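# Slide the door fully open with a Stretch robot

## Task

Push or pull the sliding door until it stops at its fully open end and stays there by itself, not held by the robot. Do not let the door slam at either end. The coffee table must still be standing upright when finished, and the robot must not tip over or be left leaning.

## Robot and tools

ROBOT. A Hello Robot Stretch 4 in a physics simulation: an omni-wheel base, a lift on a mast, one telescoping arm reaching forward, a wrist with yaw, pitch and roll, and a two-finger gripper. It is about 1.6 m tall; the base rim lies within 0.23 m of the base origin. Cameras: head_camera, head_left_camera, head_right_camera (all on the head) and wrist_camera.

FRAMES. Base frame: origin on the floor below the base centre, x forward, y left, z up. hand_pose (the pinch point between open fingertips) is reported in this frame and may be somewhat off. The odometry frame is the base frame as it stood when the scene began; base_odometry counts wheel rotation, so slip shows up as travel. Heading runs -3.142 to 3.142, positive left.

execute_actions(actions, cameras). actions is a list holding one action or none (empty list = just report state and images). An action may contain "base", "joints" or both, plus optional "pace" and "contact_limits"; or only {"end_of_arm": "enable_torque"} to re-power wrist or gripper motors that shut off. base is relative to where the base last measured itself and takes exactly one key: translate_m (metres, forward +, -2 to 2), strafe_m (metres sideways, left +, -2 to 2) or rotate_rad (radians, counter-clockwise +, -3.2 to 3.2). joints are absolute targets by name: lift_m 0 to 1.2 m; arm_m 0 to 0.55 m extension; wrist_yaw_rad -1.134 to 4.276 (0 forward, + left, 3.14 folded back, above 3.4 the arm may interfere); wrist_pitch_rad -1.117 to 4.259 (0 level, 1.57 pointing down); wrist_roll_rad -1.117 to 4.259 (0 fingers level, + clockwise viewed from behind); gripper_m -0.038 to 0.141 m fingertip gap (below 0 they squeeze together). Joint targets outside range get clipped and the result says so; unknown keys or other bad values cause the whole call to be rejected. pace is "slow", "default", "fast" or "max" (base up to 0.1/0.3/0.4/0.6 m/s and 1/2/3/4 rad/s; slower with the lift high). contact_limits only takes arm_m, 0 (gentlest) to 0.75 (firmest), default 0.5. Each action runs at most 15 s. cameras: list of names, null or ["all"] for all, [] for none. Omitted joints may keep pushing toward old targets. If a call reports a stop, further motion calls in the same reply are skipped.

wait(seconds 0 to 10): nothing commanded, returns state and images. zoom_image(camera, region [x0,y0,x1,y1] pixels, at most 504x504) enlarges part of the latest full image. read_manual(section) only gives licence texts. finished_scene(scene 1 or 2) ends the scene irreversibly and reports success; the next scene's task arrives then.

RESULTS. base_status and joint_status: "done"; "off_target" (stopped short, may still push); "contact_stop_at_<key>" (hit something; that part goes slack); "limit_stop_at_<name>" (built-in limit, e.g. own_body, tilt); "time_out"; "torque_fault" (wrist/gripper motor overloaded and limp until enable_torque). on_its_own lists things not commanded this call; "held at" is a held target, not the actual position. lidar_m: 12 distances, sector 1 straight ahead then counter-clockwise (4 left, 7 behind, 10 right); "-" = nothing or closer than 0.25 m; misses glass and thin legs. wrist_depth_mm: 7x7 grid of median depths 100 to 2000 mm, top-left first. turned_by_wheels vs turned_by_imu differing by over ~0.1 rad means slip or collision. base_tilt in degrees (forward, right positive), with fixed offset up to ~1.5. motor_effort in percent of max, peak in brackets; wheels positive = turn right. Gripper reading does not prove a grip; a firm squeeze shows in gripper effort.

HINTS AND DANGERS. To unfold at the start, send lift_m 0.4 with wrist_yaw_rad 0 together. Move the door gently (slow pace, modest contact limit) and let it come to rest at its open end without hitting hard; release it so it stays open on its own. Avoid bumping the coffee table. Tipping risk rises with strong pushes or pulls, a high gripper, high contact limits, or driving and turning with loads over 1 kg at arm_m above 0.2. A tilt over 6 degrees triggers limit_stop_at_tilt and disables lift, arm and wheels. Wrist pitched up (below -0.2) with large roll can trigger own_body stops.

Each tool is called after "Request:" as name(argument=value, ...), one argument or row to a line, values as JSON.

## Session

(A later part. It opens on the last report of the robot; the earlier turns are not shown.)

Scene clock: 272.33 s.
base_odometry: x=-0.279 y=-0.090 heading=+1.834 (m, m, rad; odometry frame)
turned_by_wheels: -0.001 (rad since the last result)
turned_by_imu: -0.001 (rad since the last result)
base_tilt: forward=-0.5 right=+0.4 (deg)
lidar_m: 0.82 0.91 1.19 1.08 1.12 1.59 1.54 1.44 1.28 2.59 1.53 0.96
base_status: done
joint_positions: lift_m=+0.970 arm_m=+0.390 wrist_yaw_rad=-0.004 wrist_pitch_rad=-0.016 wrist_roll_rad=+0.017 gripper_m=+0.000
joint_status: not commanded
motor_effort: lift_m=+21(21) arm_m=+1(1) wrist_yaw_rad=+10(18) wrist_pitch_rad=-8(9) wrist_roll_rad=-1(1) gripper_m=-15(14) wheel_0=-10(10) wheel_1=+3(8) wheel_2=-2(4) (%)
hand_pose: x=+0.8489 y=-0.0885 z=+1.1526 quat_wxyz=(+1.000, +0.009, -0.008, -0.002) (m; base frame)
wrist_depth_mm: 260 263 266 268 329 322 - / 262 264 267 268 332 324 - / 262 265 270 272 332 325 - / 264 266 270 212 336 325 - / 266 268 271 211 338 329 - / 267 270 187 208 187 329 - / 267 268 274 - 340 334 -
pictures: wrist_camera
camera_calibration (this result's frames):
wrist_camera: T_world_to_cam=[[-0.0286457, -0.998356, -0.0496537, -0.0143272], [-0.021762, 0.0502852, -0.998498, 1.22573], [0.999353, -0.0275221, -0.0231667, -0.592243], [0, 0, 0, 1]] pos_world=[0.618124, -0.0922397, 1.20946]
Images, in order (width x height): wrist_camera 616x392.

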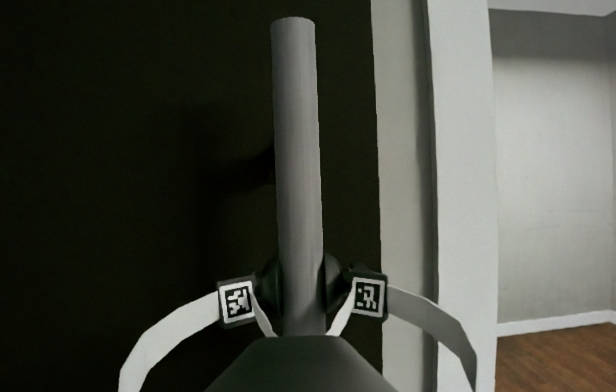

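Request:
execute_actions(
  actions=[
    {"base": {"strafe_m": 0.015}, "pace": "slow"},
  ],
  cameras=["wrist_camera"],
)

Scene clock: 278.00 s.
base_odometry: x=-0.294 y=-0.094 heading=+1.832 (m, m, rad; odometry frame)
turned_by_wheels: -0.002 (rad since the last result)
turned_by_imu: -0.003 (rad since the last result)
base_tilt: forward=-0.5 right=+0.6 (deg)
lidar_m: 0.79 0.90 1.11 1.06 1.08 1.52 1.56 1.47 1.26 2.62 1.49 0.96
base_status: done
joint_positions: lift_m=+0.970 arm_m=+0.390 wrist_yaw_rad=-0.012 wrist_pitch_rad=-0.016 wrist_roll_rad=+0.017 gripper_m=+0.000
joint_status: not commanded
on_its_own: wrist_yaw_rad is at rest, and its effort (+34) is outside its rest range (-13 to +13)
motor_effort: lift_m=+21(21) arm_m=+1(1) wrist_yaw_rad=+34(34) wrist_pitch_rad=-8(7) wrist_roll_rad=+0(2) gripper_m=-15(16) wheel_0=-20(20) wheel_1=-2(6) wheel_2=-4(8) (%)
hand_pose: x=+0.8482 y=-0.0909 z=+1.1526 quat_wxyz=(+1.000, +0.009, -0.008, -0.006) (m; base frame)
wrist_depth_mm: 257 260 265 268 332 325 - / 258 263 266 210 334 327 - / 259 265 268 268 336 330 - / 260 265 270 272 340 330 - / 262 266 270 209 340 334 - / 264 266 189 207 187 334 - / 266 267 272 - 343 334 -
pictures: wrist_camera
camera_calibration (this result's frames):
wrist_camera: T_world_to_cam=[[-0.0370404, -0.998079, -0.0496546, -0.00961849], [-0.0213383, 0.0504674, -0.998498, 1.2255], [0.999086, -0.0359252, -0.0231666, -0.592096], [0, 0, 0, 1]] pos_world=[0.617349, -0.0927188, 1.20946]
Images, in order (width x height): wrist_camera 616x392.

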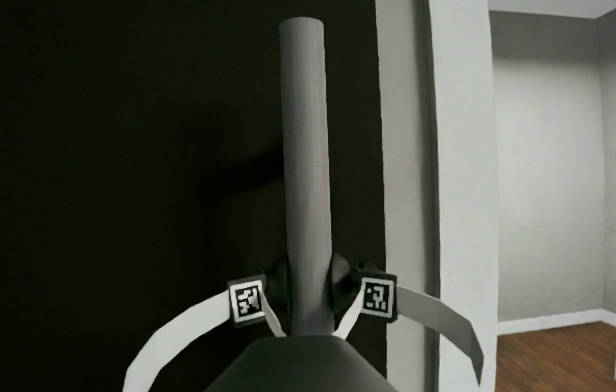

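Request:
execute_actions(
  actions=[
    {"joints": {"gripper_m": 0.09}},
  ],
  cameras=["wrist_camera"],
)

Request:
execute_actions(
  actions=[
    {"joints": {"arm_m": 0.25}, "pace": "fast"},
  ],
  cameras=["head_left_camera", "wrist_camera"],
)

Scene clock: 285.50 s.
base_odometry: x=-0.294 y=-0.094 heading=+1.833 (m, m, rad; odometry frame)
turned_by_wheels: +0.001 (rad since the last result)
turned_by_imu: +0.001 (rad since the last result)
base_tilt: forward=-0.5 right=+0.5 (deg)
lidar_m: 0.82 0.90 1.14 1.06 1.10 1.56 1.55 1.44 1.24 2.62 1.54 0.96
base_status: not commanded
joint_positions: lift_m=+0.970 arm_m=+0.390 wrist_yaw_rad=+0.000 wrist_pitch_rad=-0.016 wrist_roll_rad=+0.017 gripper_m=+0.090
joint_status: all done
motor_effort: lift_m=+21(21) arm_m=+1(1) wrist_yaw_rad=+1(39) wrist_pitch_rad=-8(8) wrist_roll_rad=-1(1) gripper_m=+0(16) wheel_0=-6(20) wheel_1=-2(2) wheel_2=-5(5) (%)
hand_pose: x=+0.8492 y=-0.0876 z=+1.1526 quat_wxyz=(+1.000, +0.009, -0.008, +0.000) (m; base frame)
wrist_depth_mm: 262 265 268 268 330 322 - / 262 265 268 211 273 320 - / 264 266 270 210 276 324 - / 265 268 272 211 277 327 - / 266 270 272 273 278 329 - / 267 271 216 208 278 330 - / 270 272 274 - 281 332 -
pictures: wrist_camera
camera_calibration (this result's frames):
wrist_camera: T_world_to_cam=[[-0.0254752, -0.998442, -0.0496534, -0.0161054], [-0.0219213, 0.0502155, -0.998498, 1.22582], [0.999435, -0.0243484, -0.0231664, -0.592291], [0, 0, 0, 1]] pos_world=[0.618418, -0.0920571, 1.20946]
Images, in order (width x height): wrist_camera 616x392.

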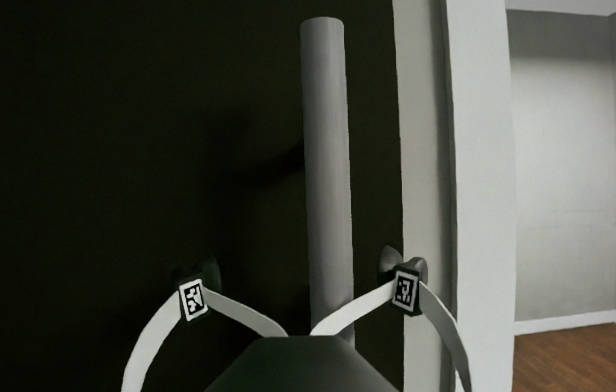

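Scene clock: 286.77 s.
base_odometry: x=-0.294 y=-0.094 heading=+1.833 (m, m, rad; odometry frame)
turned_by_wheels: +0.000 (rad since the last result)
turned_by_imu: +0.000 (rad since the last result)
base_tilt: forward=-0.5 right=+0.5 (deg)
lidar_m: 0.78 0.91 1.14 1.06 1.08 1.58 1.55 1.45 1.23 2.59 1.54 0.94
base_status: not commanded
joint_positions: lift_m=+0.970 arm_m=+0.251 wrist_yaw_rad=+0.000 wrist_pitch_rad=-0.016 wrist_roll_rad=+0.017 gripper_m=+0.090
joint_status: all done
motor_effort: lift_m=+21(21) arm_m=-5(7) wrist_yaw_rad=+0(1) wrist_pitch_rad=-8(9) wrist_roll_rad=+0(1) gripper_m=-1(1) wheel_0=-6(6) wheel_1=-2(2) wheel_2=-5(5) (%)
hand_pose: x=+0.7101 y=-0.0874 z=+1.1526 quat_wxyz=(+1.000, +0.009, -0.008, +0.000) (m; base frame)
wrist_depth_mm: 394 397 404 407 452 - - / 394 399 402 407 462 - - / 397 402 407 410 462 - - / 399 402 407 413 473 - - / 404 404 413 413 462 - - / 402 407 216 415 418 - - / 404 410 413 - 480 - -
pictures: head_left_camera, wrist_camera
camera_calibration (this result's frames):
wrist_camera: T_world_to_cam=[[-0.025098, -0.998451, -0.049652, -0.019809], [-0.0219965, 0.0502072, -0.998497, 1.22281], [0.999443, -0.0239681, -0.0232226, -0.453235], [0, 0, 0, 1]] pos_world=[0.479383, -0.0920351, 1.20946]
Images, in order (width x height): head_left_camera 420x672, wrist_camera 616x392.

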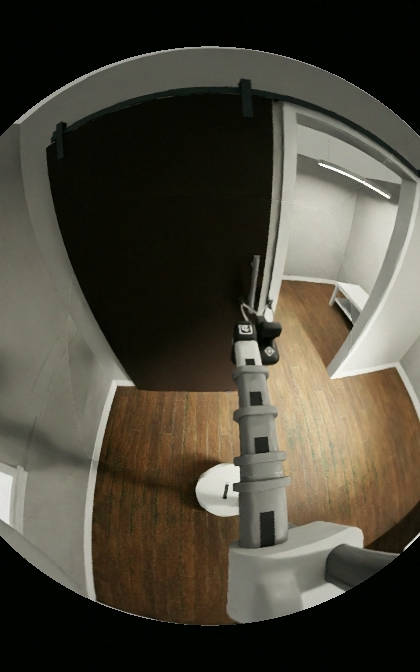

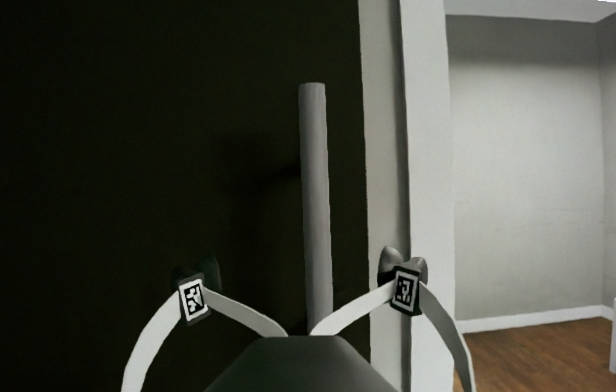

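Request:
execute_actions(
  actions=[],
  cameras=["wrist_camera"],
)

Scene clock: 289.27 s.
base_odometry: x=-0.294 y=-0.094 heading=+1.833 (m, m, rad; odometry frame)
turned_by_wheels: +0.000 (rad since the last result)
turned_by_imu: +0.000 (rad since the last result)
base_tilt: forward=-0.5 right=+0.5 (deg)
lidar_m: 0.82 0.89 1.16 1.10 1.10 1.59 1.55 1.46 1.26 2.62 1.53 0.96
base_status: not commanded
joint_positions: lift_m=+0.970 arm_m=+0.251 wrist_yaw_rad=+0.000 wrist_pitch_rad=-0.016 wrist_roll_rad=+0.017 gripper_m=+0.090
joint_status: all done
motor_effort: lift_m=+21(21) arm_m=-5(7) wrist_yaw_rad=+0(1) wrist_pitch_rad=-7(9) wrist_roll_rad=+1(1) gripper_m=-2(1) wheel_0=-6(6) wheel_1=-2(2) wheel_2=-5(5) (%)
hand_pose: x=+0.7101 y=-0.0874 z=+1.1526 quat_wxyz=(+1.000, +0.009, -0.008, +0.000) (m; base frame)
wrist_depth_mm: 394 399 402 410 455 - - / 394 402 407 410 459 - - / 397 404 407 410 459 - - / 402 407 410 410 469 - - / 402 404 410 415 466 - - / 404 407 216 415 421 - - / 404 410 413 - 480 - -
pictures: wrist_camera
camera_calibration (this result's frames):
wrist_camera: T_world_to_cam=[[-0.0250981, -0.998451, -0.0496518, -0.0198092], [-0.0219965, 0.050207, -0.998497, 1.22281], [0.999443, -0.0239682, -0.0232225, -0.453235], [0, 0, 0, 1]] pos_world=[0.479383, -0.0920351, 1.20946]
Images, in order (width x height): wrist_camera 616x392.

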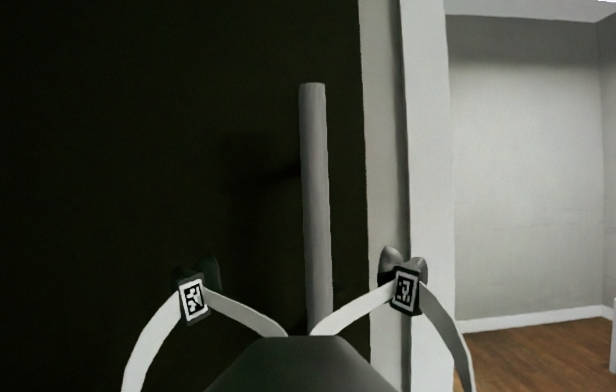

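The door is resting at its stop, and the robot is no longer touching it.

Request:
finished_scene(
  scene=1,
)

The scene is finished: the task was done.


## Next scene

The same job, from a new start.

Request:
execute_actions(
  actions=[],
)

Scene clock: 0.00 s.
base_odometry: x=+0.000 y=+0.000 heading=+0.000 (m, m, rad; odometry frame)
turned_by_wheels: +0.000 (rad since the last result)
turned_by_imu: +0.000 (rad since the last result)
base_tilt: forward=-0.5 right=+0.4 (deg)
lidar_m: 0.88 1.07 1.09 1.12 1.02 1.00 1.25 2.63 2.42 0.75 0.69 0.71
base_status: not commanded
joint_positions: lift_m=+0.187 arm_m=+0.003 wrist_yaw_rad=+3.140 wrist_pitch_rad=-0.016 wrist_roll_rad=+0.017 gripper_m=+0.057
joint_status: not commanded
motor_effort: lift_m=+19 arm_m=-2 wrist_yaw_rad=+0 wrist_pitch_rad=-10 wrist_roll_rad=-2 gripper_m=-1 wheel_0=+1 wheel_1=-1 wheel_2=+0 (%)
hand_pose: x=-0.1149 y=+0.0879 z=+0.3698 quat_wxyz=(+0.001, +0.008, +0.009, +1.000) (m; base frame)
wrist_depth_mm: - 134 - 1464 1138 1008 842 / - 130 1661 1464 1160 991 854 / - 136 221 1464 1160 1025 866 / 135 138 - 1499 1182 1008 878 / - - 1921 1537 1138 1008 891 / 1205 1205 198 1160 205 991 891 / 866 820 891 - 866 768 798
pictures: head_camera, head_left_camera, head_right_camera, wrist_camera
camera_calibration (this result's frames):
wrist_camera: T_world_to_cam=[[0.0267547, 0.998408, -0.0496591, -0.0738982], [0.0217772, -0.0502472, -0.998499, 0.428116], [-0.999405, 0.0256331, -0.0230869, 0.123311], [0, 0, 0, 1]] pos_world=[0.115891, 0.0921313, 0.426651]
Images, in order (width x height): head_camera 420x560, head_left_camera 420x672, head_right_camera 420x672, wrist_camera 616x392.

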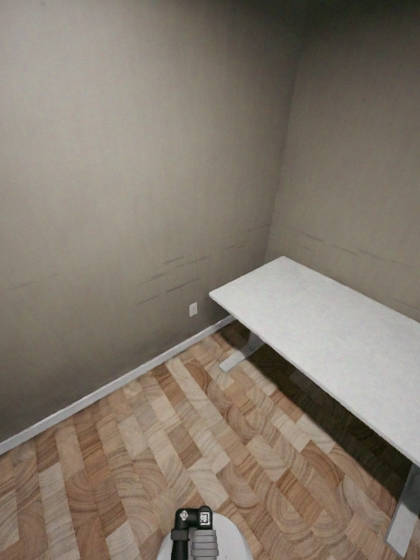

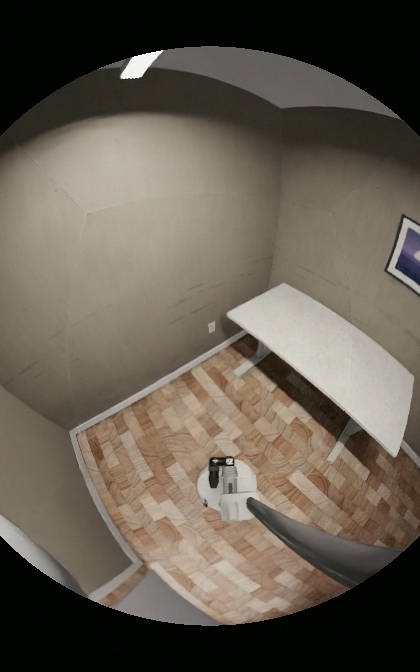

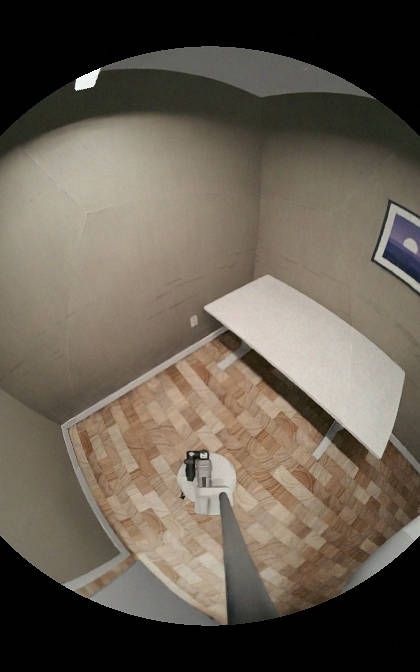

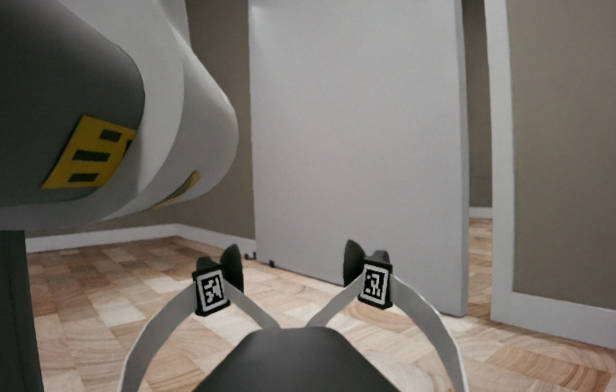

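Request:
execute_actions(
  actions=[
    {"base": {"rotate_rad": 2.18}, "joints": {"lift_m": 0.97, "wrist_yaw_rad": 0, "gripper_m": 0.1}},
  ],
)

Scene clock: 25.77 s.
base_odometry: x=+0.000 y=+0.000 heading=+2.179 (m, m, rad; odometry frame)
turned_by_wheels: +2.179 (rad since the last result)
turned_by_imu: +2.172 (rad since the last result)
base_tilt: forward=-0.5 right=+0.5 (deg)
lidar_m: 1.01 0.98 1.31 2.62 2.20 0.72 0.68 0.73 0.97 1.07 1.11 1.10
base_status: done
joint_positions: lift_m=+0.970 arm_m=+0.003 wrist_yaw_rad=+0.000 wrist_pitch_rad=-0.016 wrist_roll_rad=+0.017 gripper_m=+0.100
joint_status: all done
motor_effort: lift_m=+22(19) arm_m=-2(2) wrist_yaw_rad=-2(7) wrist_pitch_rad=-8(8) wrist_roll_rad=+0(0) gripper_m=-2(6) wheel_0=-5(8) wheel_1=-4(9) wheel_2=-3(11) (%)
hand_pose: x=+0.4619 y=-0.0873 z=+1.1526 quat_wxyz=(+1.000, +0.009, -0.008, +0.000) (m; base frame)
wrist_depth_mm: - 750 778 778 820 831 854 / 741 778 788 820 798 842 854 / 750 768 788 809 842 866 866 / - 788 798 820 831 854 866 / - 788 820 809 831 866 878 / 741 778 809 809 842 878 878 / 759 798 809 - 866 866 904
pictures: head_camera, head_left_camera, head_right_camera, wrist_camera
camera_calibration (this result's frames):
wrist_camera: T_world_to_cam=[[-0.024562, -0.998464, -0.0496575, -0.0261284], [-0.0219429, 0.050199, -0.998498, 1.21731], [0.999457, -0.0234355, -0.0231422, -0.20519], [0, 0, 0, 1]] pos_world=[0.231149, -0.0920046, 1.20943]
Images, in order (width x height): head_camera 420x560, head_left_camera 420x672, head_right_camera 420x672, wrist_camera 616x392.

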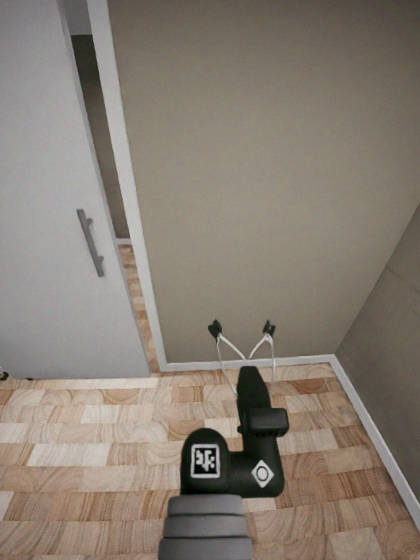

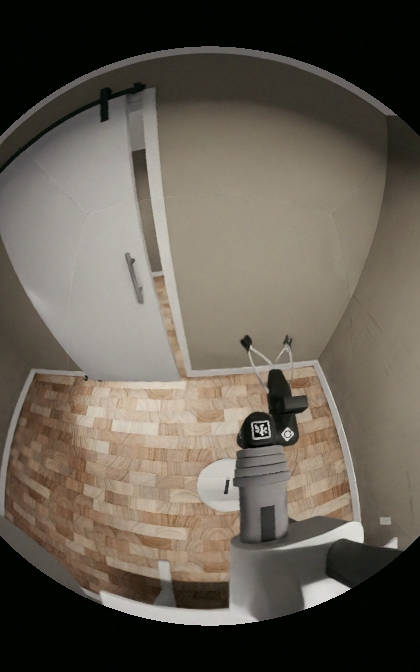

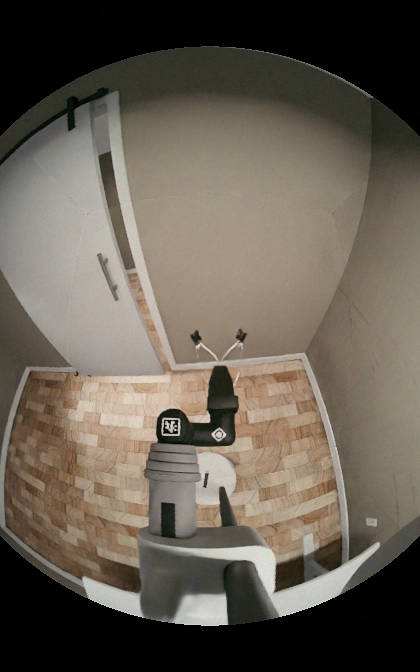

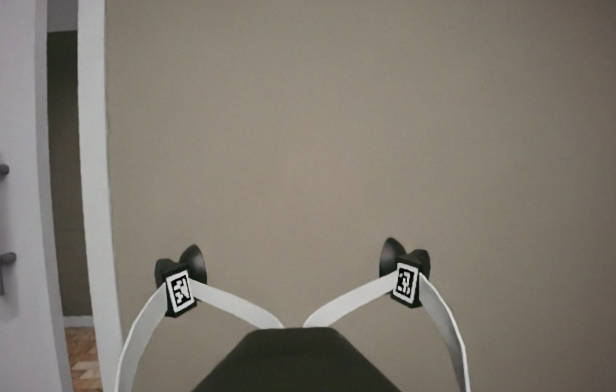

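Request:
zoom_image(
  camera="head_camera",
  region=[50, 190, 170, 300],
)

Request:
zoom_image(
  camera="head_camera",
  region=[0, 340, 180, 400],
)

Request:
zoom_image(
  camera="head_left_camera",
  region=[0, 330, 210, 470],
)

Region (50, 190, 170, 300) of head_camera's 420x560 image, scaled by 4.200, with more detail than that image has; it fills the top 462 rows of this view, and the rest is white.

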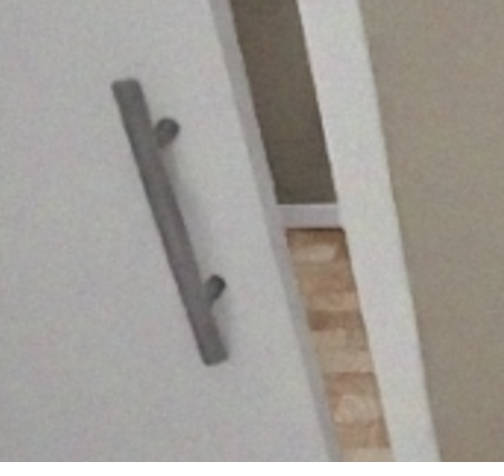

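Region (0, 340, 180, 400) of head_camera's 420x560 image, scaled by 2.800, with more detail than that image has.

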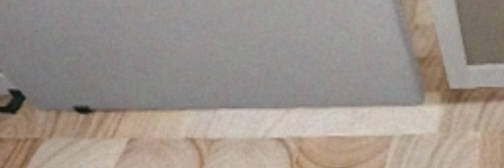

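Region (0, 330, 210, 470) of head_left_camera's 420x672 image, scaled by 2.400, with more detail than that image has.

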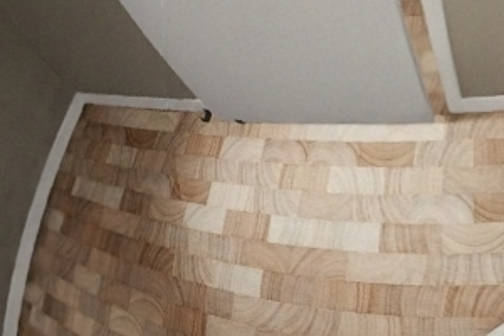

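Request:
execute_actions(
  actions=[
    {"base": {"strafe_m": 0.536}, "joints": {"arm_m": 0.3}, "pace": "fast"},
  ],
  cameras=[],
)

Request:
execute_actions(
  actions=[
    {"base": {"rotate_rad": 0.04}, "joints": {"arm_m": 0.37}},
  ],
  cameras=["head_camera", "wrist_camera"],
)

Scene clock: 82.50 s.
base_odometry: x=-0.440 y=-0.306 heading=+2.179 (m, m, rad; odometry frame)
turned_by_wheels: +0.000 (rad since the last result)
turned_by_imu: +0.002 (rad since the last result)
base_tilt: forward=-0.6 right=+0.5 (deg)
lidar_m: 0.88 0.95 1.30 2.09 2.19 1.58 0.72 0.75 0.99 1.62 1.52 1.05
base_status: done
joint_positions: lift_m=+0.970 arm_m=+0.299 wrist_yaw_rad=+0.000 wrist_pitch_rad=-0.016 wrist_roll_rad=+0.017 gripper_m=+0.100
joint_status: all done
motor_effort: lift_m=+22(22) arm_m=+4(6) wrist_yaw_rad=+0(1) wrist_pitch_rad=-8(7) wrist_roll_rad=+0(0) gripper_m=+1(2) wheel_0=-1(16) wheel_1=+2(14) wheel_2=+0(3) (%)
hand_pose: x=+0.7586 y=-0.0874 z=+1.1527 quat_wxyz=(+1.000, +0.009, -0.008, +0.000) (m; base frame)
wrist_depth_mm: 394 404 410 421 484 504 517 / 394 402 413 421 496 512 525 / 399 407 413 427 500 512 525 / 407 415 418 430 508 521 525 / 404 415 421 436 496 525 539 / 407 418 364 436 508 530 539 / 413 421 427 - 525 535 549
pictures: none
No camera images: the call's "cameras" was empty. Leave "cameras" out to get every camera's image.

Scene clock: 83.63 s.
base_odometry: x=-0.440 y=-0.306 heading=+2.218 (m, m, rad; odometry frame)
turned_by_wheels: +0.039 (rad since the last result)
turned_by_imu: +0.039 (rad since the last result)
base_tilt: forward=-0.5 right=+0.4 (deg)
lidar_m: 0.88 0.98 1.43 2.10 2.15 1.55 0.71 0.75 1.02 1.62 1.43 1.04
base_status: done
joint_positions: lift_m=+0.970 arm_m=+0.369 wrist_yaw_rad=+0.000 wrist_pitch_rad=-0.016 wrist_roll_rad=+0.017 gripper_m=+0.100
joint_status: all done
motor_effort: lift_m=+21(21) arm_m=+5(5) wrist_yaw_rad=+1(1) wrist_pitch_rad=-7(8) wrist_roll_rad=+0(1) gripper_m=-2(1) wheel_0=-5(7) wheel_1=-4(7) wheel_2=-2(7) (%)
hand_pose: x=+0.8285 y=-0.0874 z=+1.1527 quat_wxyz=(+1.000, +0.009, -0.008, +0.000) (m; base frame)
wrist_depth_mm: 334 338 343 345 404 424 427 / 336 340 342 347 410 421 427 / 338 345 349 353 421 424 439 / 342 345 351 357 430 436 436 / 345 347 355 357 418 439 445 / 351 353 355 293 424 442 452 / 351 355 359 - 436 445 455
pictures: head_camera, wrist_camera
camera_calibration (this result's frames):
wrist_camera: T_world_to_cam=[[-0.025024, -0.998453, -0.0496611, -0.0168688], [-0.0217782, 0.0502093, -0.998501, 1.22528], [0.99945, -0.023905, -0.0230009, -0.571795], [0, 0, 0, 1]] pos_world=[0.597742, -0.0920317, 1.20945]
Images, in order (width x height): head_camera 420x560, wrist_camera 616x392.

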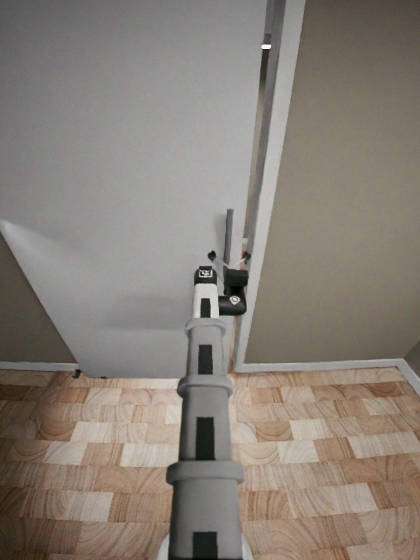

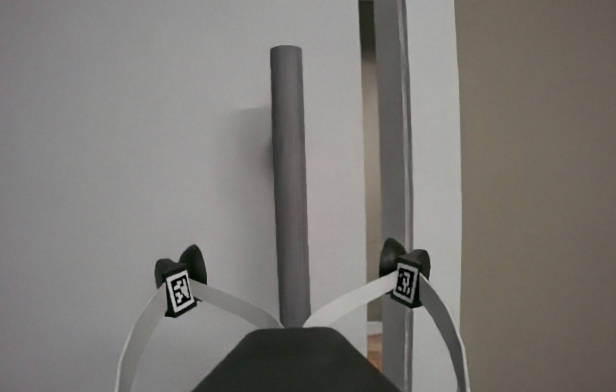

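Request:
execute_actions(
  actions=[
    {"joints": {"arm_m": 0.442}, "contact_limits": {"arm_m": 0.2}},
  ],
  cameras=[],
)

Request:
execute_actions(
  actions=[
    {"joints": {"gripper_m": 0.0}},
  ],
  cameras=["head_camera", "wrist_camera"],
)

Scene clock: 93.13 s.
base_odometry: x=-0.440 y=-0.306 heading=+2.218 (m, m, rad; odometry frame)
turned_by_wheels: +0.000 (rad since the last result)
turned_by_imu: +0.000 (rad since the last result)
base_tilt: forward=-0.6 right=+0.5 (deg)
lidar_m: 0.88 0.98 1.43 2.10 2.14 1.56 0.72 0.77 1.02 1.59 1.45 1.03
base_status: not commanded
joint_positions: lift_m=+0.970 arm_m=+0.441 wrist_yaw_rad=+0.000 wrist_pitch_rad=-0.016 wrist_roll_rad=+0.017 gripper_m=+0.100
joint_status: all done
motor_effort: lift_m=+22(22) arm_m=+5(5) wrist_yaw_rad=+0(0) wrist_pitch_rad=-7(8) wrist_roll_rad=-1(0) gripper_m=-3(2) wheel_0=-5(5) wheel_1=-4(4) wheel_2=-2(2) (%)
contact_limits: arm_m 0.2
hand_pose: x=+0.9005 y=-0.0874 z=+1.1527 quat_wxyz=(+1.000, +0.009, -0.008, +0.000) (m; base frame)
wrist_depth_mm: 266 268 272 276 349 338 353 / 268 270 276 218 359 340 357 / 271 273 278 218 366 343 362 / 273 277 281 222 357 345 364 / 276 278 282 286 289 351 366 / 278 279 285 219 293 353 370 / 279 282 289 - 382 357 375
pictures: none
No camera images: the call's "cameras" was empty. Leave "cameras" out to get every camera's image.

Scene clock: 94.93 s.
base_odometry: x=-0.440 y=-0.306 heading=+2.218 (m, m, rad; odometry frame)
turned_by_wheels: +0.000 (rad since the last result)
turned_by_imu: +0.000 (rad since the last result)
base_tilt: forward=-0.4 right=+0.5 (deg)
lidar_m: 0.88 0.97 1.42 2.10 2.15 1.56 0.71 0.76 1.03 1.59 1.44 1.04
base_status: not commanded
joint_positions: lift_m=+0.970 arm_m=+0.442 wrist_yaw_rad=+0.003 wrist_pitch_rad=-0.016 wrist_roll_rad=+0.017 gripper_m=+0.000
joint_status: all done
motor_effort: lift_m=+22(21) arm_m=+1(5) wrist_yaw_rad=-8(8) wrist_pitch_rad=-8(8) wrist_roll_rad=-2(0) gripper_m=-17(18) wheel_0=-5(5) wheel_1=-4(4) wheel_2=-1(2) (%)
hand_pose: x=+0.9014 y=-0.0867 z=+1.1526 quat_wxyz=(+1.000, +0.009, -0.008, +0.001) (m; base frame)
wrist_depth_mm: 264 266 271 215 353 334 349 / 266 267 270 214 362 340 357 / 268 271 274 215 353 342 357 / 270 272 278 279 355 345 362 / 273 276 279 216 362 349 368 / 276 277 187 213 189 351 366 / 277 279 282 - 382 353 368
pictures: head_camera, wrist_camera
camera_calibration (this result's frames):
wrist_camera: T_world_to_cam=[[-0.0223903, -0.998515, -0.0496592, -0.0166663], [-0.0219904, 0.0501515, -0.998499, 1.22699], [0.999507, -0.0212647, -0.0230806, -0.644363], [0, 0, 0, 1]] pos_world=[0.670654, -0.091879, 1.20945]
Images, in order (width x height): head_camera 420x560, wrist_camera 616x392.

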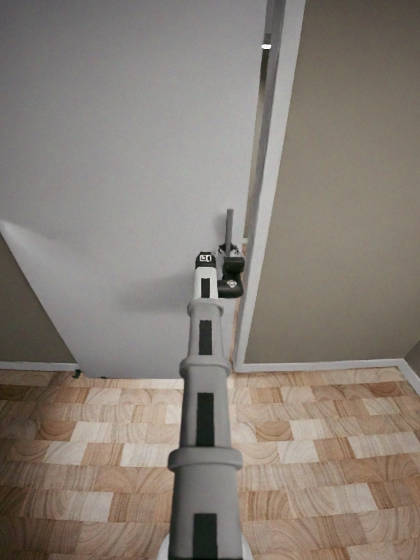

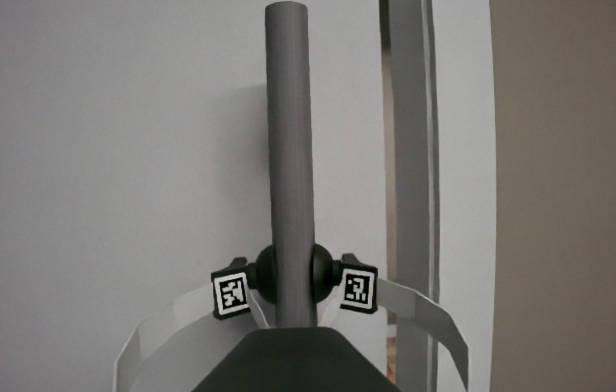

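Request:
execute_actions(
  actions=[
    {"base": {"strafe_m": 0.8}, "pace": "slow"},
  ],
  cameras=["head_left_camera", "wrist_camera"],
)

action 0: "base": strafe_m = 0.8 would last too long for one action: at the pace "slow" strafe_m can be at most 0.78 in either direction: name a faster pace, or command the rest in another action

Request:
execute_actions(
  actions=[
    {"base": {"strafe_m": 0.78}, "pace": "slow"},
  ],
  cameras=["head_left_camera", "wrist_camera"],
)

Scene clock: 120.77 s.
base_odometry: x=-1.063 y=-0.776 heading=+2.218 (m, m, rad; odometry frame)
turned_by_wheels: +0.000 (rad since the last result)
turned_by_imu: -0.015 (rad since the last result)
base_tilt: forward=-0.5 right=+0.5 (deg)
lidar_m: 0.85 0.96 1.40 1.32 1.35 1.59 1.51 1.01 1.09 2.40 1.43 1.42
base_status: done
joint_positions: lift_m=+0.970 arm_m=+0.442 wrist_yaw_rad=+0.001 wrist_pitch_rad=-0.016 wrist_roll_rad=+0.017 gripper_m=+0.000
joint_status: not commanded
motor_effort: lift_m=+22(21) arm_m=+1(1) wrist_yaw_rad=-4(62) wrist_pitch_rad=-9(9) wrist_roll_rad=+0(2) gripper_m=-11(17) wheel_0=-1(30) wheel_1=+7(8) wheel_2=-4(15) (%)
hand_pose: x=+0.9013 y=-0.0871 z=+1.1526 quat_wxyz=(+1.000, +0.009, -0.008, +0.001) (m; base frame)
wrist_depth_mm: 253 256 259 264 - - - / 257 258 263 266 - - - / 256 260 263 268 - - - / 259 263 267 212 - - - / 260 265 267 208 - - - / 264 266 191 206 186 - - / 267 268 272 - - - -
pictures: head_left_camera, wrist_camera
camera_calibration (this result's frames):
wrist_camera: T_world_to_cam=[[-0.0238581, -0.998481, -0.0496564, -0.0157694], [-0.021997, 0.0501828, -0.998498, 1.22699], [0.999473, -0.0227299, -0.0231609, -0.644281], [0, 0, 0, 1]] pos_world=[0.670556, -0.0919638, 1.20944]
Images, in order (width x height): head_left_camera 420x672, wrist_camera 616x392.

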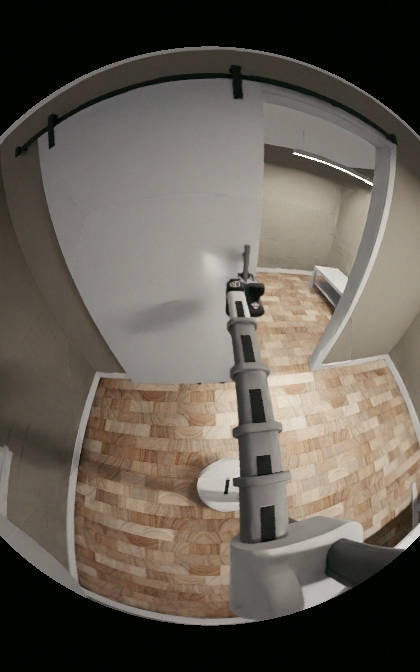

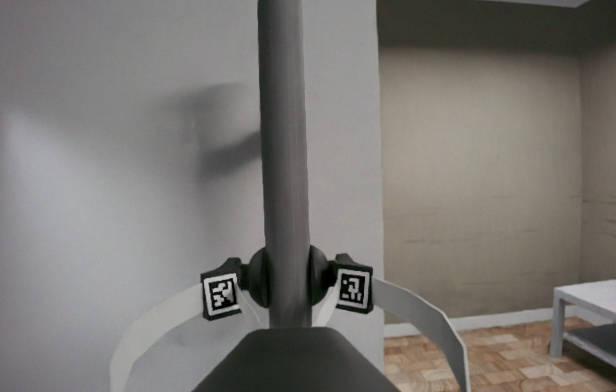

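Request:
zoom_image(
  camera="head_left_camera",
  region=[0, 90, 140, 210],
)

Region (0, 90, 140, 210) of head_left_camera's 420x672 image, scaled by 3.600, with more detail than that image has; it fills the top 432 rows of this view, and the rest is white.

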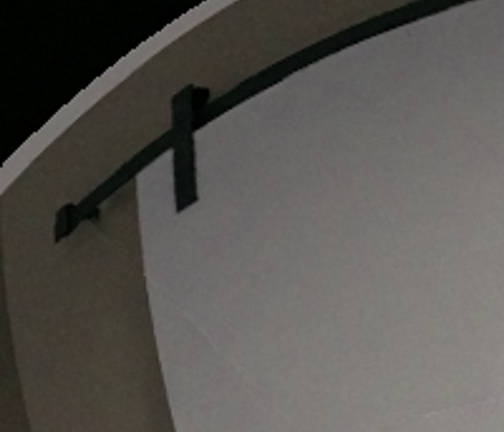

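Request:
execute_actions(
  actions=[
    {"base": {"strafe_m": 0.19}, "joints": {"arm_m": 0.432}, "pace": "slow"},
  ],
  cameras=["head_left_camera", "wrist_camera"],
)

Request:
zoom_image(
  camera="head_left_camera",
  region=[0, 90, 140, 210],
)

Scene clock: 138.10 s.
base_odometry: x=-1.214 y=-0.890 heading=+2.218 (m, m, rad; odometry frame)
turned_by_wheels: -0.001 (rad since the last result)
turned_by_imu: -0.013 (rad since the last result)
base_tilt: forward=-0.6 right=+0.5 (deg)
lidar_m: 0.85 0.93 1.20 1.11 1.17 1.60 1.51 1.29 1.17 2.59 1.54 1.65
base_status: done
joint_positions: lift_m=+0.970 arm_m=+0.432 wrist_yaw_rad=-0.008 wrist_pitch_rad=-0.016 wrist_roll_rad=+0.017 gripper_m=+0.000
joint_status: all done
on_its_own: wrist_yaw_rad is at rest, and its effort (+23) is outside its rest range (-13 to +13)
motor_effort: lift_m=+22(22) arm_m=-2(10) wrist_yaw_rad=+23(61) wrist_pitch_rad=-7(10) wrist_roll_rad=-1(1) gripper_m=-11(19) wheel_0=-9(34) wheel_1=+4(9) wheel_2=-5(12) (%)
hand_pose: x=+0.8910 y=-0.0898 z=+1.1526 quat_wxyz=(+1.000, +0.009, -0.008, -0.004) (m; base frame)
wrist_depth_mm: 254 257 264 208 - - - / 255 260 266 270 - - - / 257 263 267 272 336 - - / 260 264 272 277 338 - - / 262 266 273 212 340 - - / 264 268 187 211 187 - - / 266 270 276 - - - -
pictures: head_left_camera, wrist_camera
camera_calibration (this result's frames):
wrist_camera: T_world_to_cam=[[-0.0331467, -0.998216, -0.0496593, -0.0103906], [-0.0214628, 0.050386, -0.998499, 1.22646], [0.99922, -0.0320311, -0.0230947, -0.634671], [0, 0, 0, 1]] pos_world=[0.660155, -0.0924977, 1.20945]
Images, in order (width x height): head_left_camera 420x672, wrist_camera 616x392.

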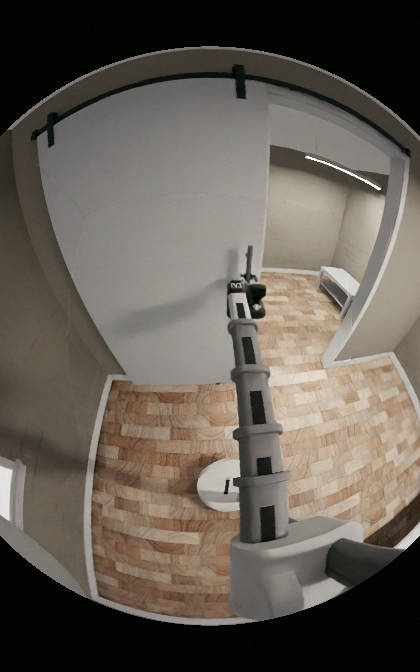

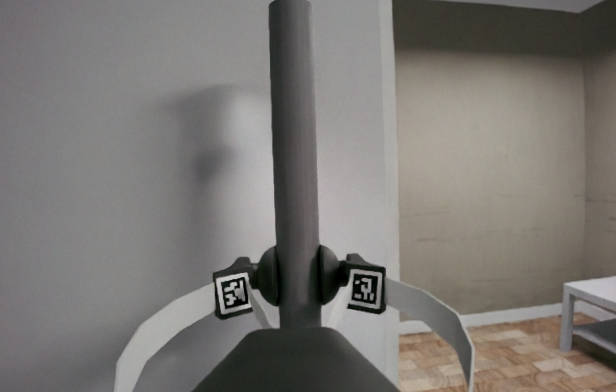

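Region (0, 90, 140, 210) of head_left_camera's 420x672 image, scaled by 3.600, with more detail than that image has; it fills the top 432 rows of this view, and the rest is white.

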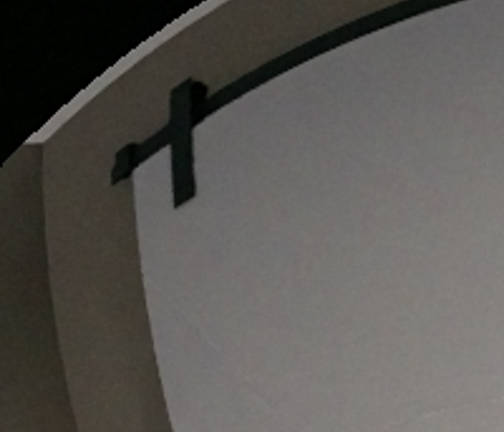

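Request:
execute_actions(
  actions=[
    {"base": {"strafe_m": 0.07}, "pace": "slow"},
  ],
  cameras=["head_left_camera", "wrist_camera"],
)

Request:
zoom_image(
  camera="head_left_camera",
  region=[0, 90, 140, 210],
)

Scene clock: 148.43 s.
base_odometry: x=-1.270 y=-0.932 heading=+2.219 (m, m, rad; odometry frame)
turned_by_wheels: +0.002 (rad since the last result)
turned_by_imu: +0.000 (rad since the last result)
base_tilt: forward=-0.6 right=+0.4 (deg)
lidar_m: 0.84 0.94 1.15 1.05 1.09 1.50 1.49 1.41 1.22 2.68 1.61 2.82
base_status: done
joint_positions: lift_m=+0.970 arm_m=+0.432 wrist_yaw_rad=+0.008 wrist_pitch_rad=-0.016 wrist_roll_rad=+0.017 gripper_m=+0.000
joint_status: not commanded
on_its_own: wrist_yaw_rad is at rest, and its effort (-23) is outside its rest range (-13 to +13)
motor_effort: lift_m=+22(22) arm_m=-2(2) wrist_yaw_rad=-23(59) wrist_pitch_rad=-6(9) wrist_roll_rad=+0(1) gripper_m=-13(17) wheel_0=+5(32) wheel_1=+11(10) wheel_2=+4(10) (%)
hand_pose: x=+0.8924 y=-0.0850 z=+1.1526 quat_wxyz=(+1.000, +0.009, -0.008, +0.004) (m; base frame)
wrist_depth_mm: 252 256 260 264 329 - - / 252 258 260 267 336 330 - / 256 262 266 270 340 334 - / 259 262 267 272 342 336 - / 262 265 268 204 343 338 - / 264 266 190 206 187 340 - / 265 270 273 - 353 - -
pictures: head_left_camera, wrist_camera
camera_calibration (this result's frames):
wrist_camera: T_world_to_cam=[[-0.0166742, -0.998627, -0.0496551, -0.0203319], [-0.0224039, 0.0500227, -0.998497, 1.22702], [0.99961, -0.0155367, -0.0232072, -0.634783], [0, 0, 0, 1]] pos_world=[0.661686, -0.0915454, 1.20944]
Images, in order (width x height): head_left_camera 420x672, wrist_camera 616x392.

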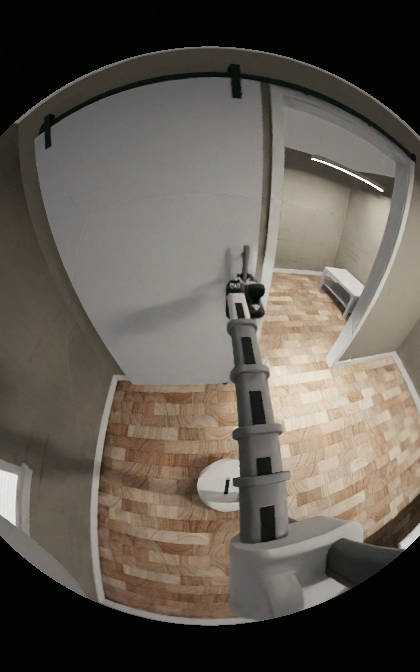

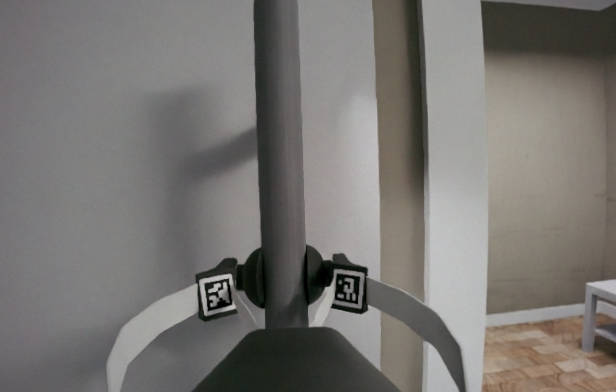

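Region (0, 90, 140, 210) of head_left_camera's 420x672 image, scaled by 3.600, with more detail than that image has; it fills the top 432 rows of this view, and the rest is white.

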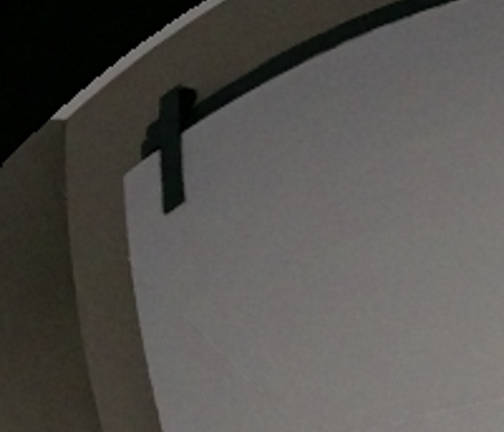

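Request:
execute_actions(
  actions=[
    {"base": {"strafe_m": 0.035}, "pace": "slow"},
  ],
  cameras=["wrist_camera"],
)

Scene clock: 155.27 s.
base_odometry: x=-1.297 y=-0.953 heading=+2.217 (m, m, rad; odometry frame)
turned_by_wheels: -0.002 (rad since the last result)
turned_by_imu: -0.003 (rad since the last result)
base_tilt: forward=-0.4 right=+0.6 (deg)
lidar_m: 0.86 0.93 1.13 1.03 1.05 1.40 1.52 1.46 1.23 2.70 1.63 1.02
base_status: done
joint_positions: lift_m=+0.970 arm_m=+0.432 wrist_yaw_rad=-0.012 wrist_pitch_rad=-0.016 wrist_roll_rad=+0.017 gripper_m=+0.000
joint_status: not commanded
on_its_own: wrist_yaw_rad is at rest, and its effort (+36) is outside its rest range (-13 to +13)
motor_effort: lift_m=+22(22) arm_m=-2(2) wrist_yaw_rad=+36(36) wrist_pitch_rad=-9(7) wrist_roll_rad=-2(2) gripper_m=-17(16) wheel_0=-19(22) wheel_1=-1(10) wheel_2=-4(3) (%)
hand_pose: x=+0.8906 y=-0.0910 z=+1.1526 quat_wxyz=(+1.000, +0.009, -0.008, -0.006) (m; base frame)
wrist_depth_mm: 247 253 259 263 332 338 - / 248 254 263 208 338 338 - / 251 257 264 206 343 342 - / 254 258 266 207 349 345 - / 255 259 266 208 353 349 - / 256 262 190 206 192 351 - / 258 262 268 - 357 353 -
pictures: wrist_camera
camera_calibration (this result's frames):
wrist_camera: T_world_to_cam=[[-0.0374175, -0.998065, -0.0496557, -0.00781813], [-0.0214207, 0.0504801, -0.998495, 1.22643], [0.99907, -0.0362975, -0.0232681, -0.63439], [0, 0, 0, 1]] pos_world=[0.659779, -0.0927401, 1.20944]
Images, in order (width x height): wrist_camera 616x392.

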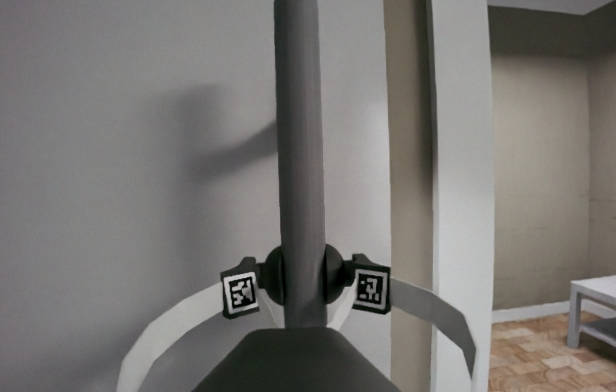

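Request:
execute_actions(
  actions=[
    {"joints": {"gripper_m": 0.09}},
  ],
  cameras=["wrist_camera"],
)

Request:
execute_actions(
  actions=[
    {"joints": {"arm_m": 0.3}, "pace": "fast"},
  ],
  cameras=["head_left_camera", "wrist_camera"],
)

Request:
zoom_image(
  camera="head_left_camera",
  region=[0, 90, 140, 210],
)

Scene clock: 164.57 s.
base_odometry: x=-1.298 y=-0.953 heading=+2.218 (m, m, rad; odometry frame)
turned_by_wheels: +0.001 (rad since the last result)
turned_by_imu: +0.001 (rad since the last result)
base_tilt: forward=-0.6 right=+0.5 (deg)
lidar_m: 0.86 0.95 1.10 1.02 1.05 1.39 1.49 1.45 1.24 2.70 1.61 1.02
base_status: not commanded
joint_positions: lift_m=+0.970 arm_m=+0.432 wrist_yaw_rad=-0.001 wrist_pitch_rad=-0.016 wrist_roll_rad=+0.017 gripper_m=+0.090
joint_status: all done
motor_effort: lift_m=+22(22) arm_m=-2(2) wrist_yaw_rad=+1(39) wrist_pitch_rad=-9(8) wrist_roll_rad=-1(2) gripper_m=-2(16) wheel_0=-5(19) wheel_1=-1(1) wheel_2=-3(4) (%)
hand_pose: x=+0.8916 y=-0.0876 z=+1.1526 quat_wxyz=(+1.000, +0.009, -0.008, +0.000) (m; base frame)
wrist_depth_mm: 251 254 259 204 270 330 - / 251 256 260 264 272 334 - / 253 258 263 266 274 338 - / 254 260 265 267 277 340 - / 258 262 268 211 277 342 - / 260 263 268 209 277 345 - / 263 265 271 - 355 349 -
pictures: wrist_camera
camera_calibration (this result's frames):
wrist_camera: T_world_to_cam=[[-0.0255152, -0.99844, -0.0496544, -0.0149995], [-0.0220209, 0.0502198, -0.998495, 1.22679], [0.999432, -0.0243834, -0.023268, -0.634607], [0, 0, 0, 1]] pos_world=[0.660879, -0.0920593, 1.20944]
Images, in order (width x height): wrist_camera 616x392.

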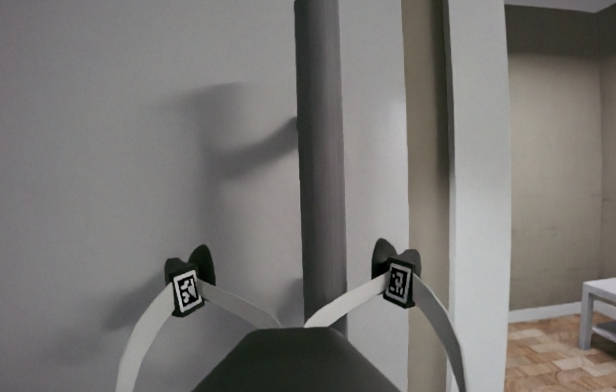

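Scene clock: 165.80 s.
base_odometry: x=-1.298 y=-0.953 heading=+2.218 (m, m, rad; odometry frame)
turned_by_wheels: +0.000 (rad since the last result)
turned_by_imu: +0.000 (rad since the last result)
base_tilt: forward=-0.5 right=+0.4 (deg)
lidar_m: 0.87 0.96 1.12 1.03 1.04 1.39 1.52 1.47 1.25 2.71 1.60 1.01
base_status: not commanded
joint_positions: lift_m=+0.970 arm_m=+0.301 wrist_yaw_rad=+0.000 wrist_pitch_rad=-0.016 wrist_roll_rad=+0.017 gripper_m=+0.090
joint_status: all done
motor_effort: lift_m=+22(22) arm_m=-5(6) wrist_yaw_rad=+0(2) wrist_pitch_rad=-9(8) wrist_roll_rad=+1(1) gripper_m=+0(1) wheel_0=-5(5) wheel_1=-1(1) wheel_2=-3(3) (%)
hand_pose: x=+0.7602 y=-0.0874 z=+1.1526 quat_wxyz=(+1.000, +0.009, -0.008, +0.000) (m; base frame)
wrist_depth_mm: 373 375 384 392 455 - - / 373 379 389 394 459 - - / 379 382 392 397 462 - - / 379 387 394 399 477 - - / 382 389 399 404 413 - - / 387 392 399 342 418 - - / 392 394 404 - 488 - -
pictures: head_left_camera, wrist_camera
camera_calibration (this result's frames):
wrist_camera: T_world_to_cam=[[-0.0250664, -0.998452, -0.0496568, -0.0185639], [-0.0219383, 0.0502099, -0.998498, 1.22386], [0.999445, -0.0239393, -0.0231629, -0.5033], [0, 0, 0, 1]] pos_world=[0.529405, -0.0920337, 1.20944]
Images, in order (width x height): head_left_camera 420x672, wrist_camera 616x392.

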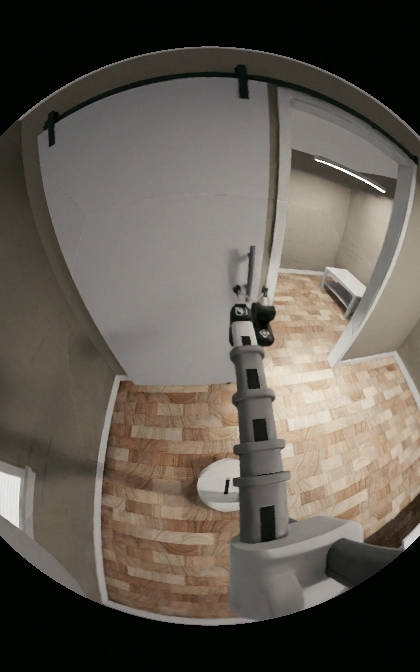

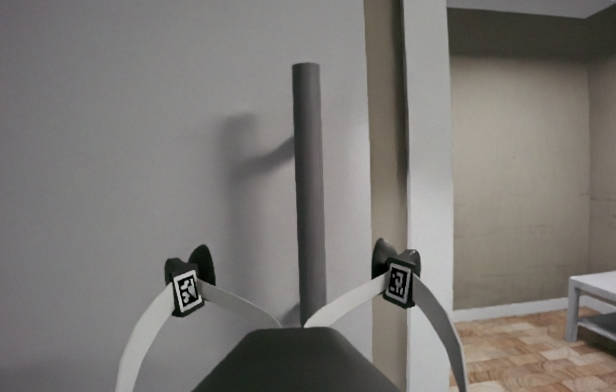

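Region (0, 90, 140, 210) of head_left_camera's 420x672 image, scaled by 3.600, with more detail than that image has; it fills the top 432 rows of this view, and the rest is white.

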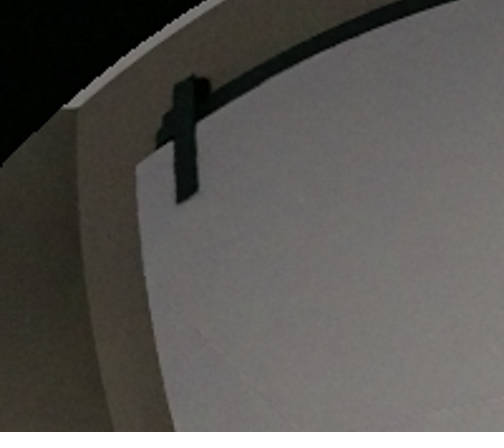

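The door's hanger is against the rail stop, the robot has let go, and the coffee table is upright.

Request:
finished_scene(
  scene=2,
)

The scene is finished: the task was done.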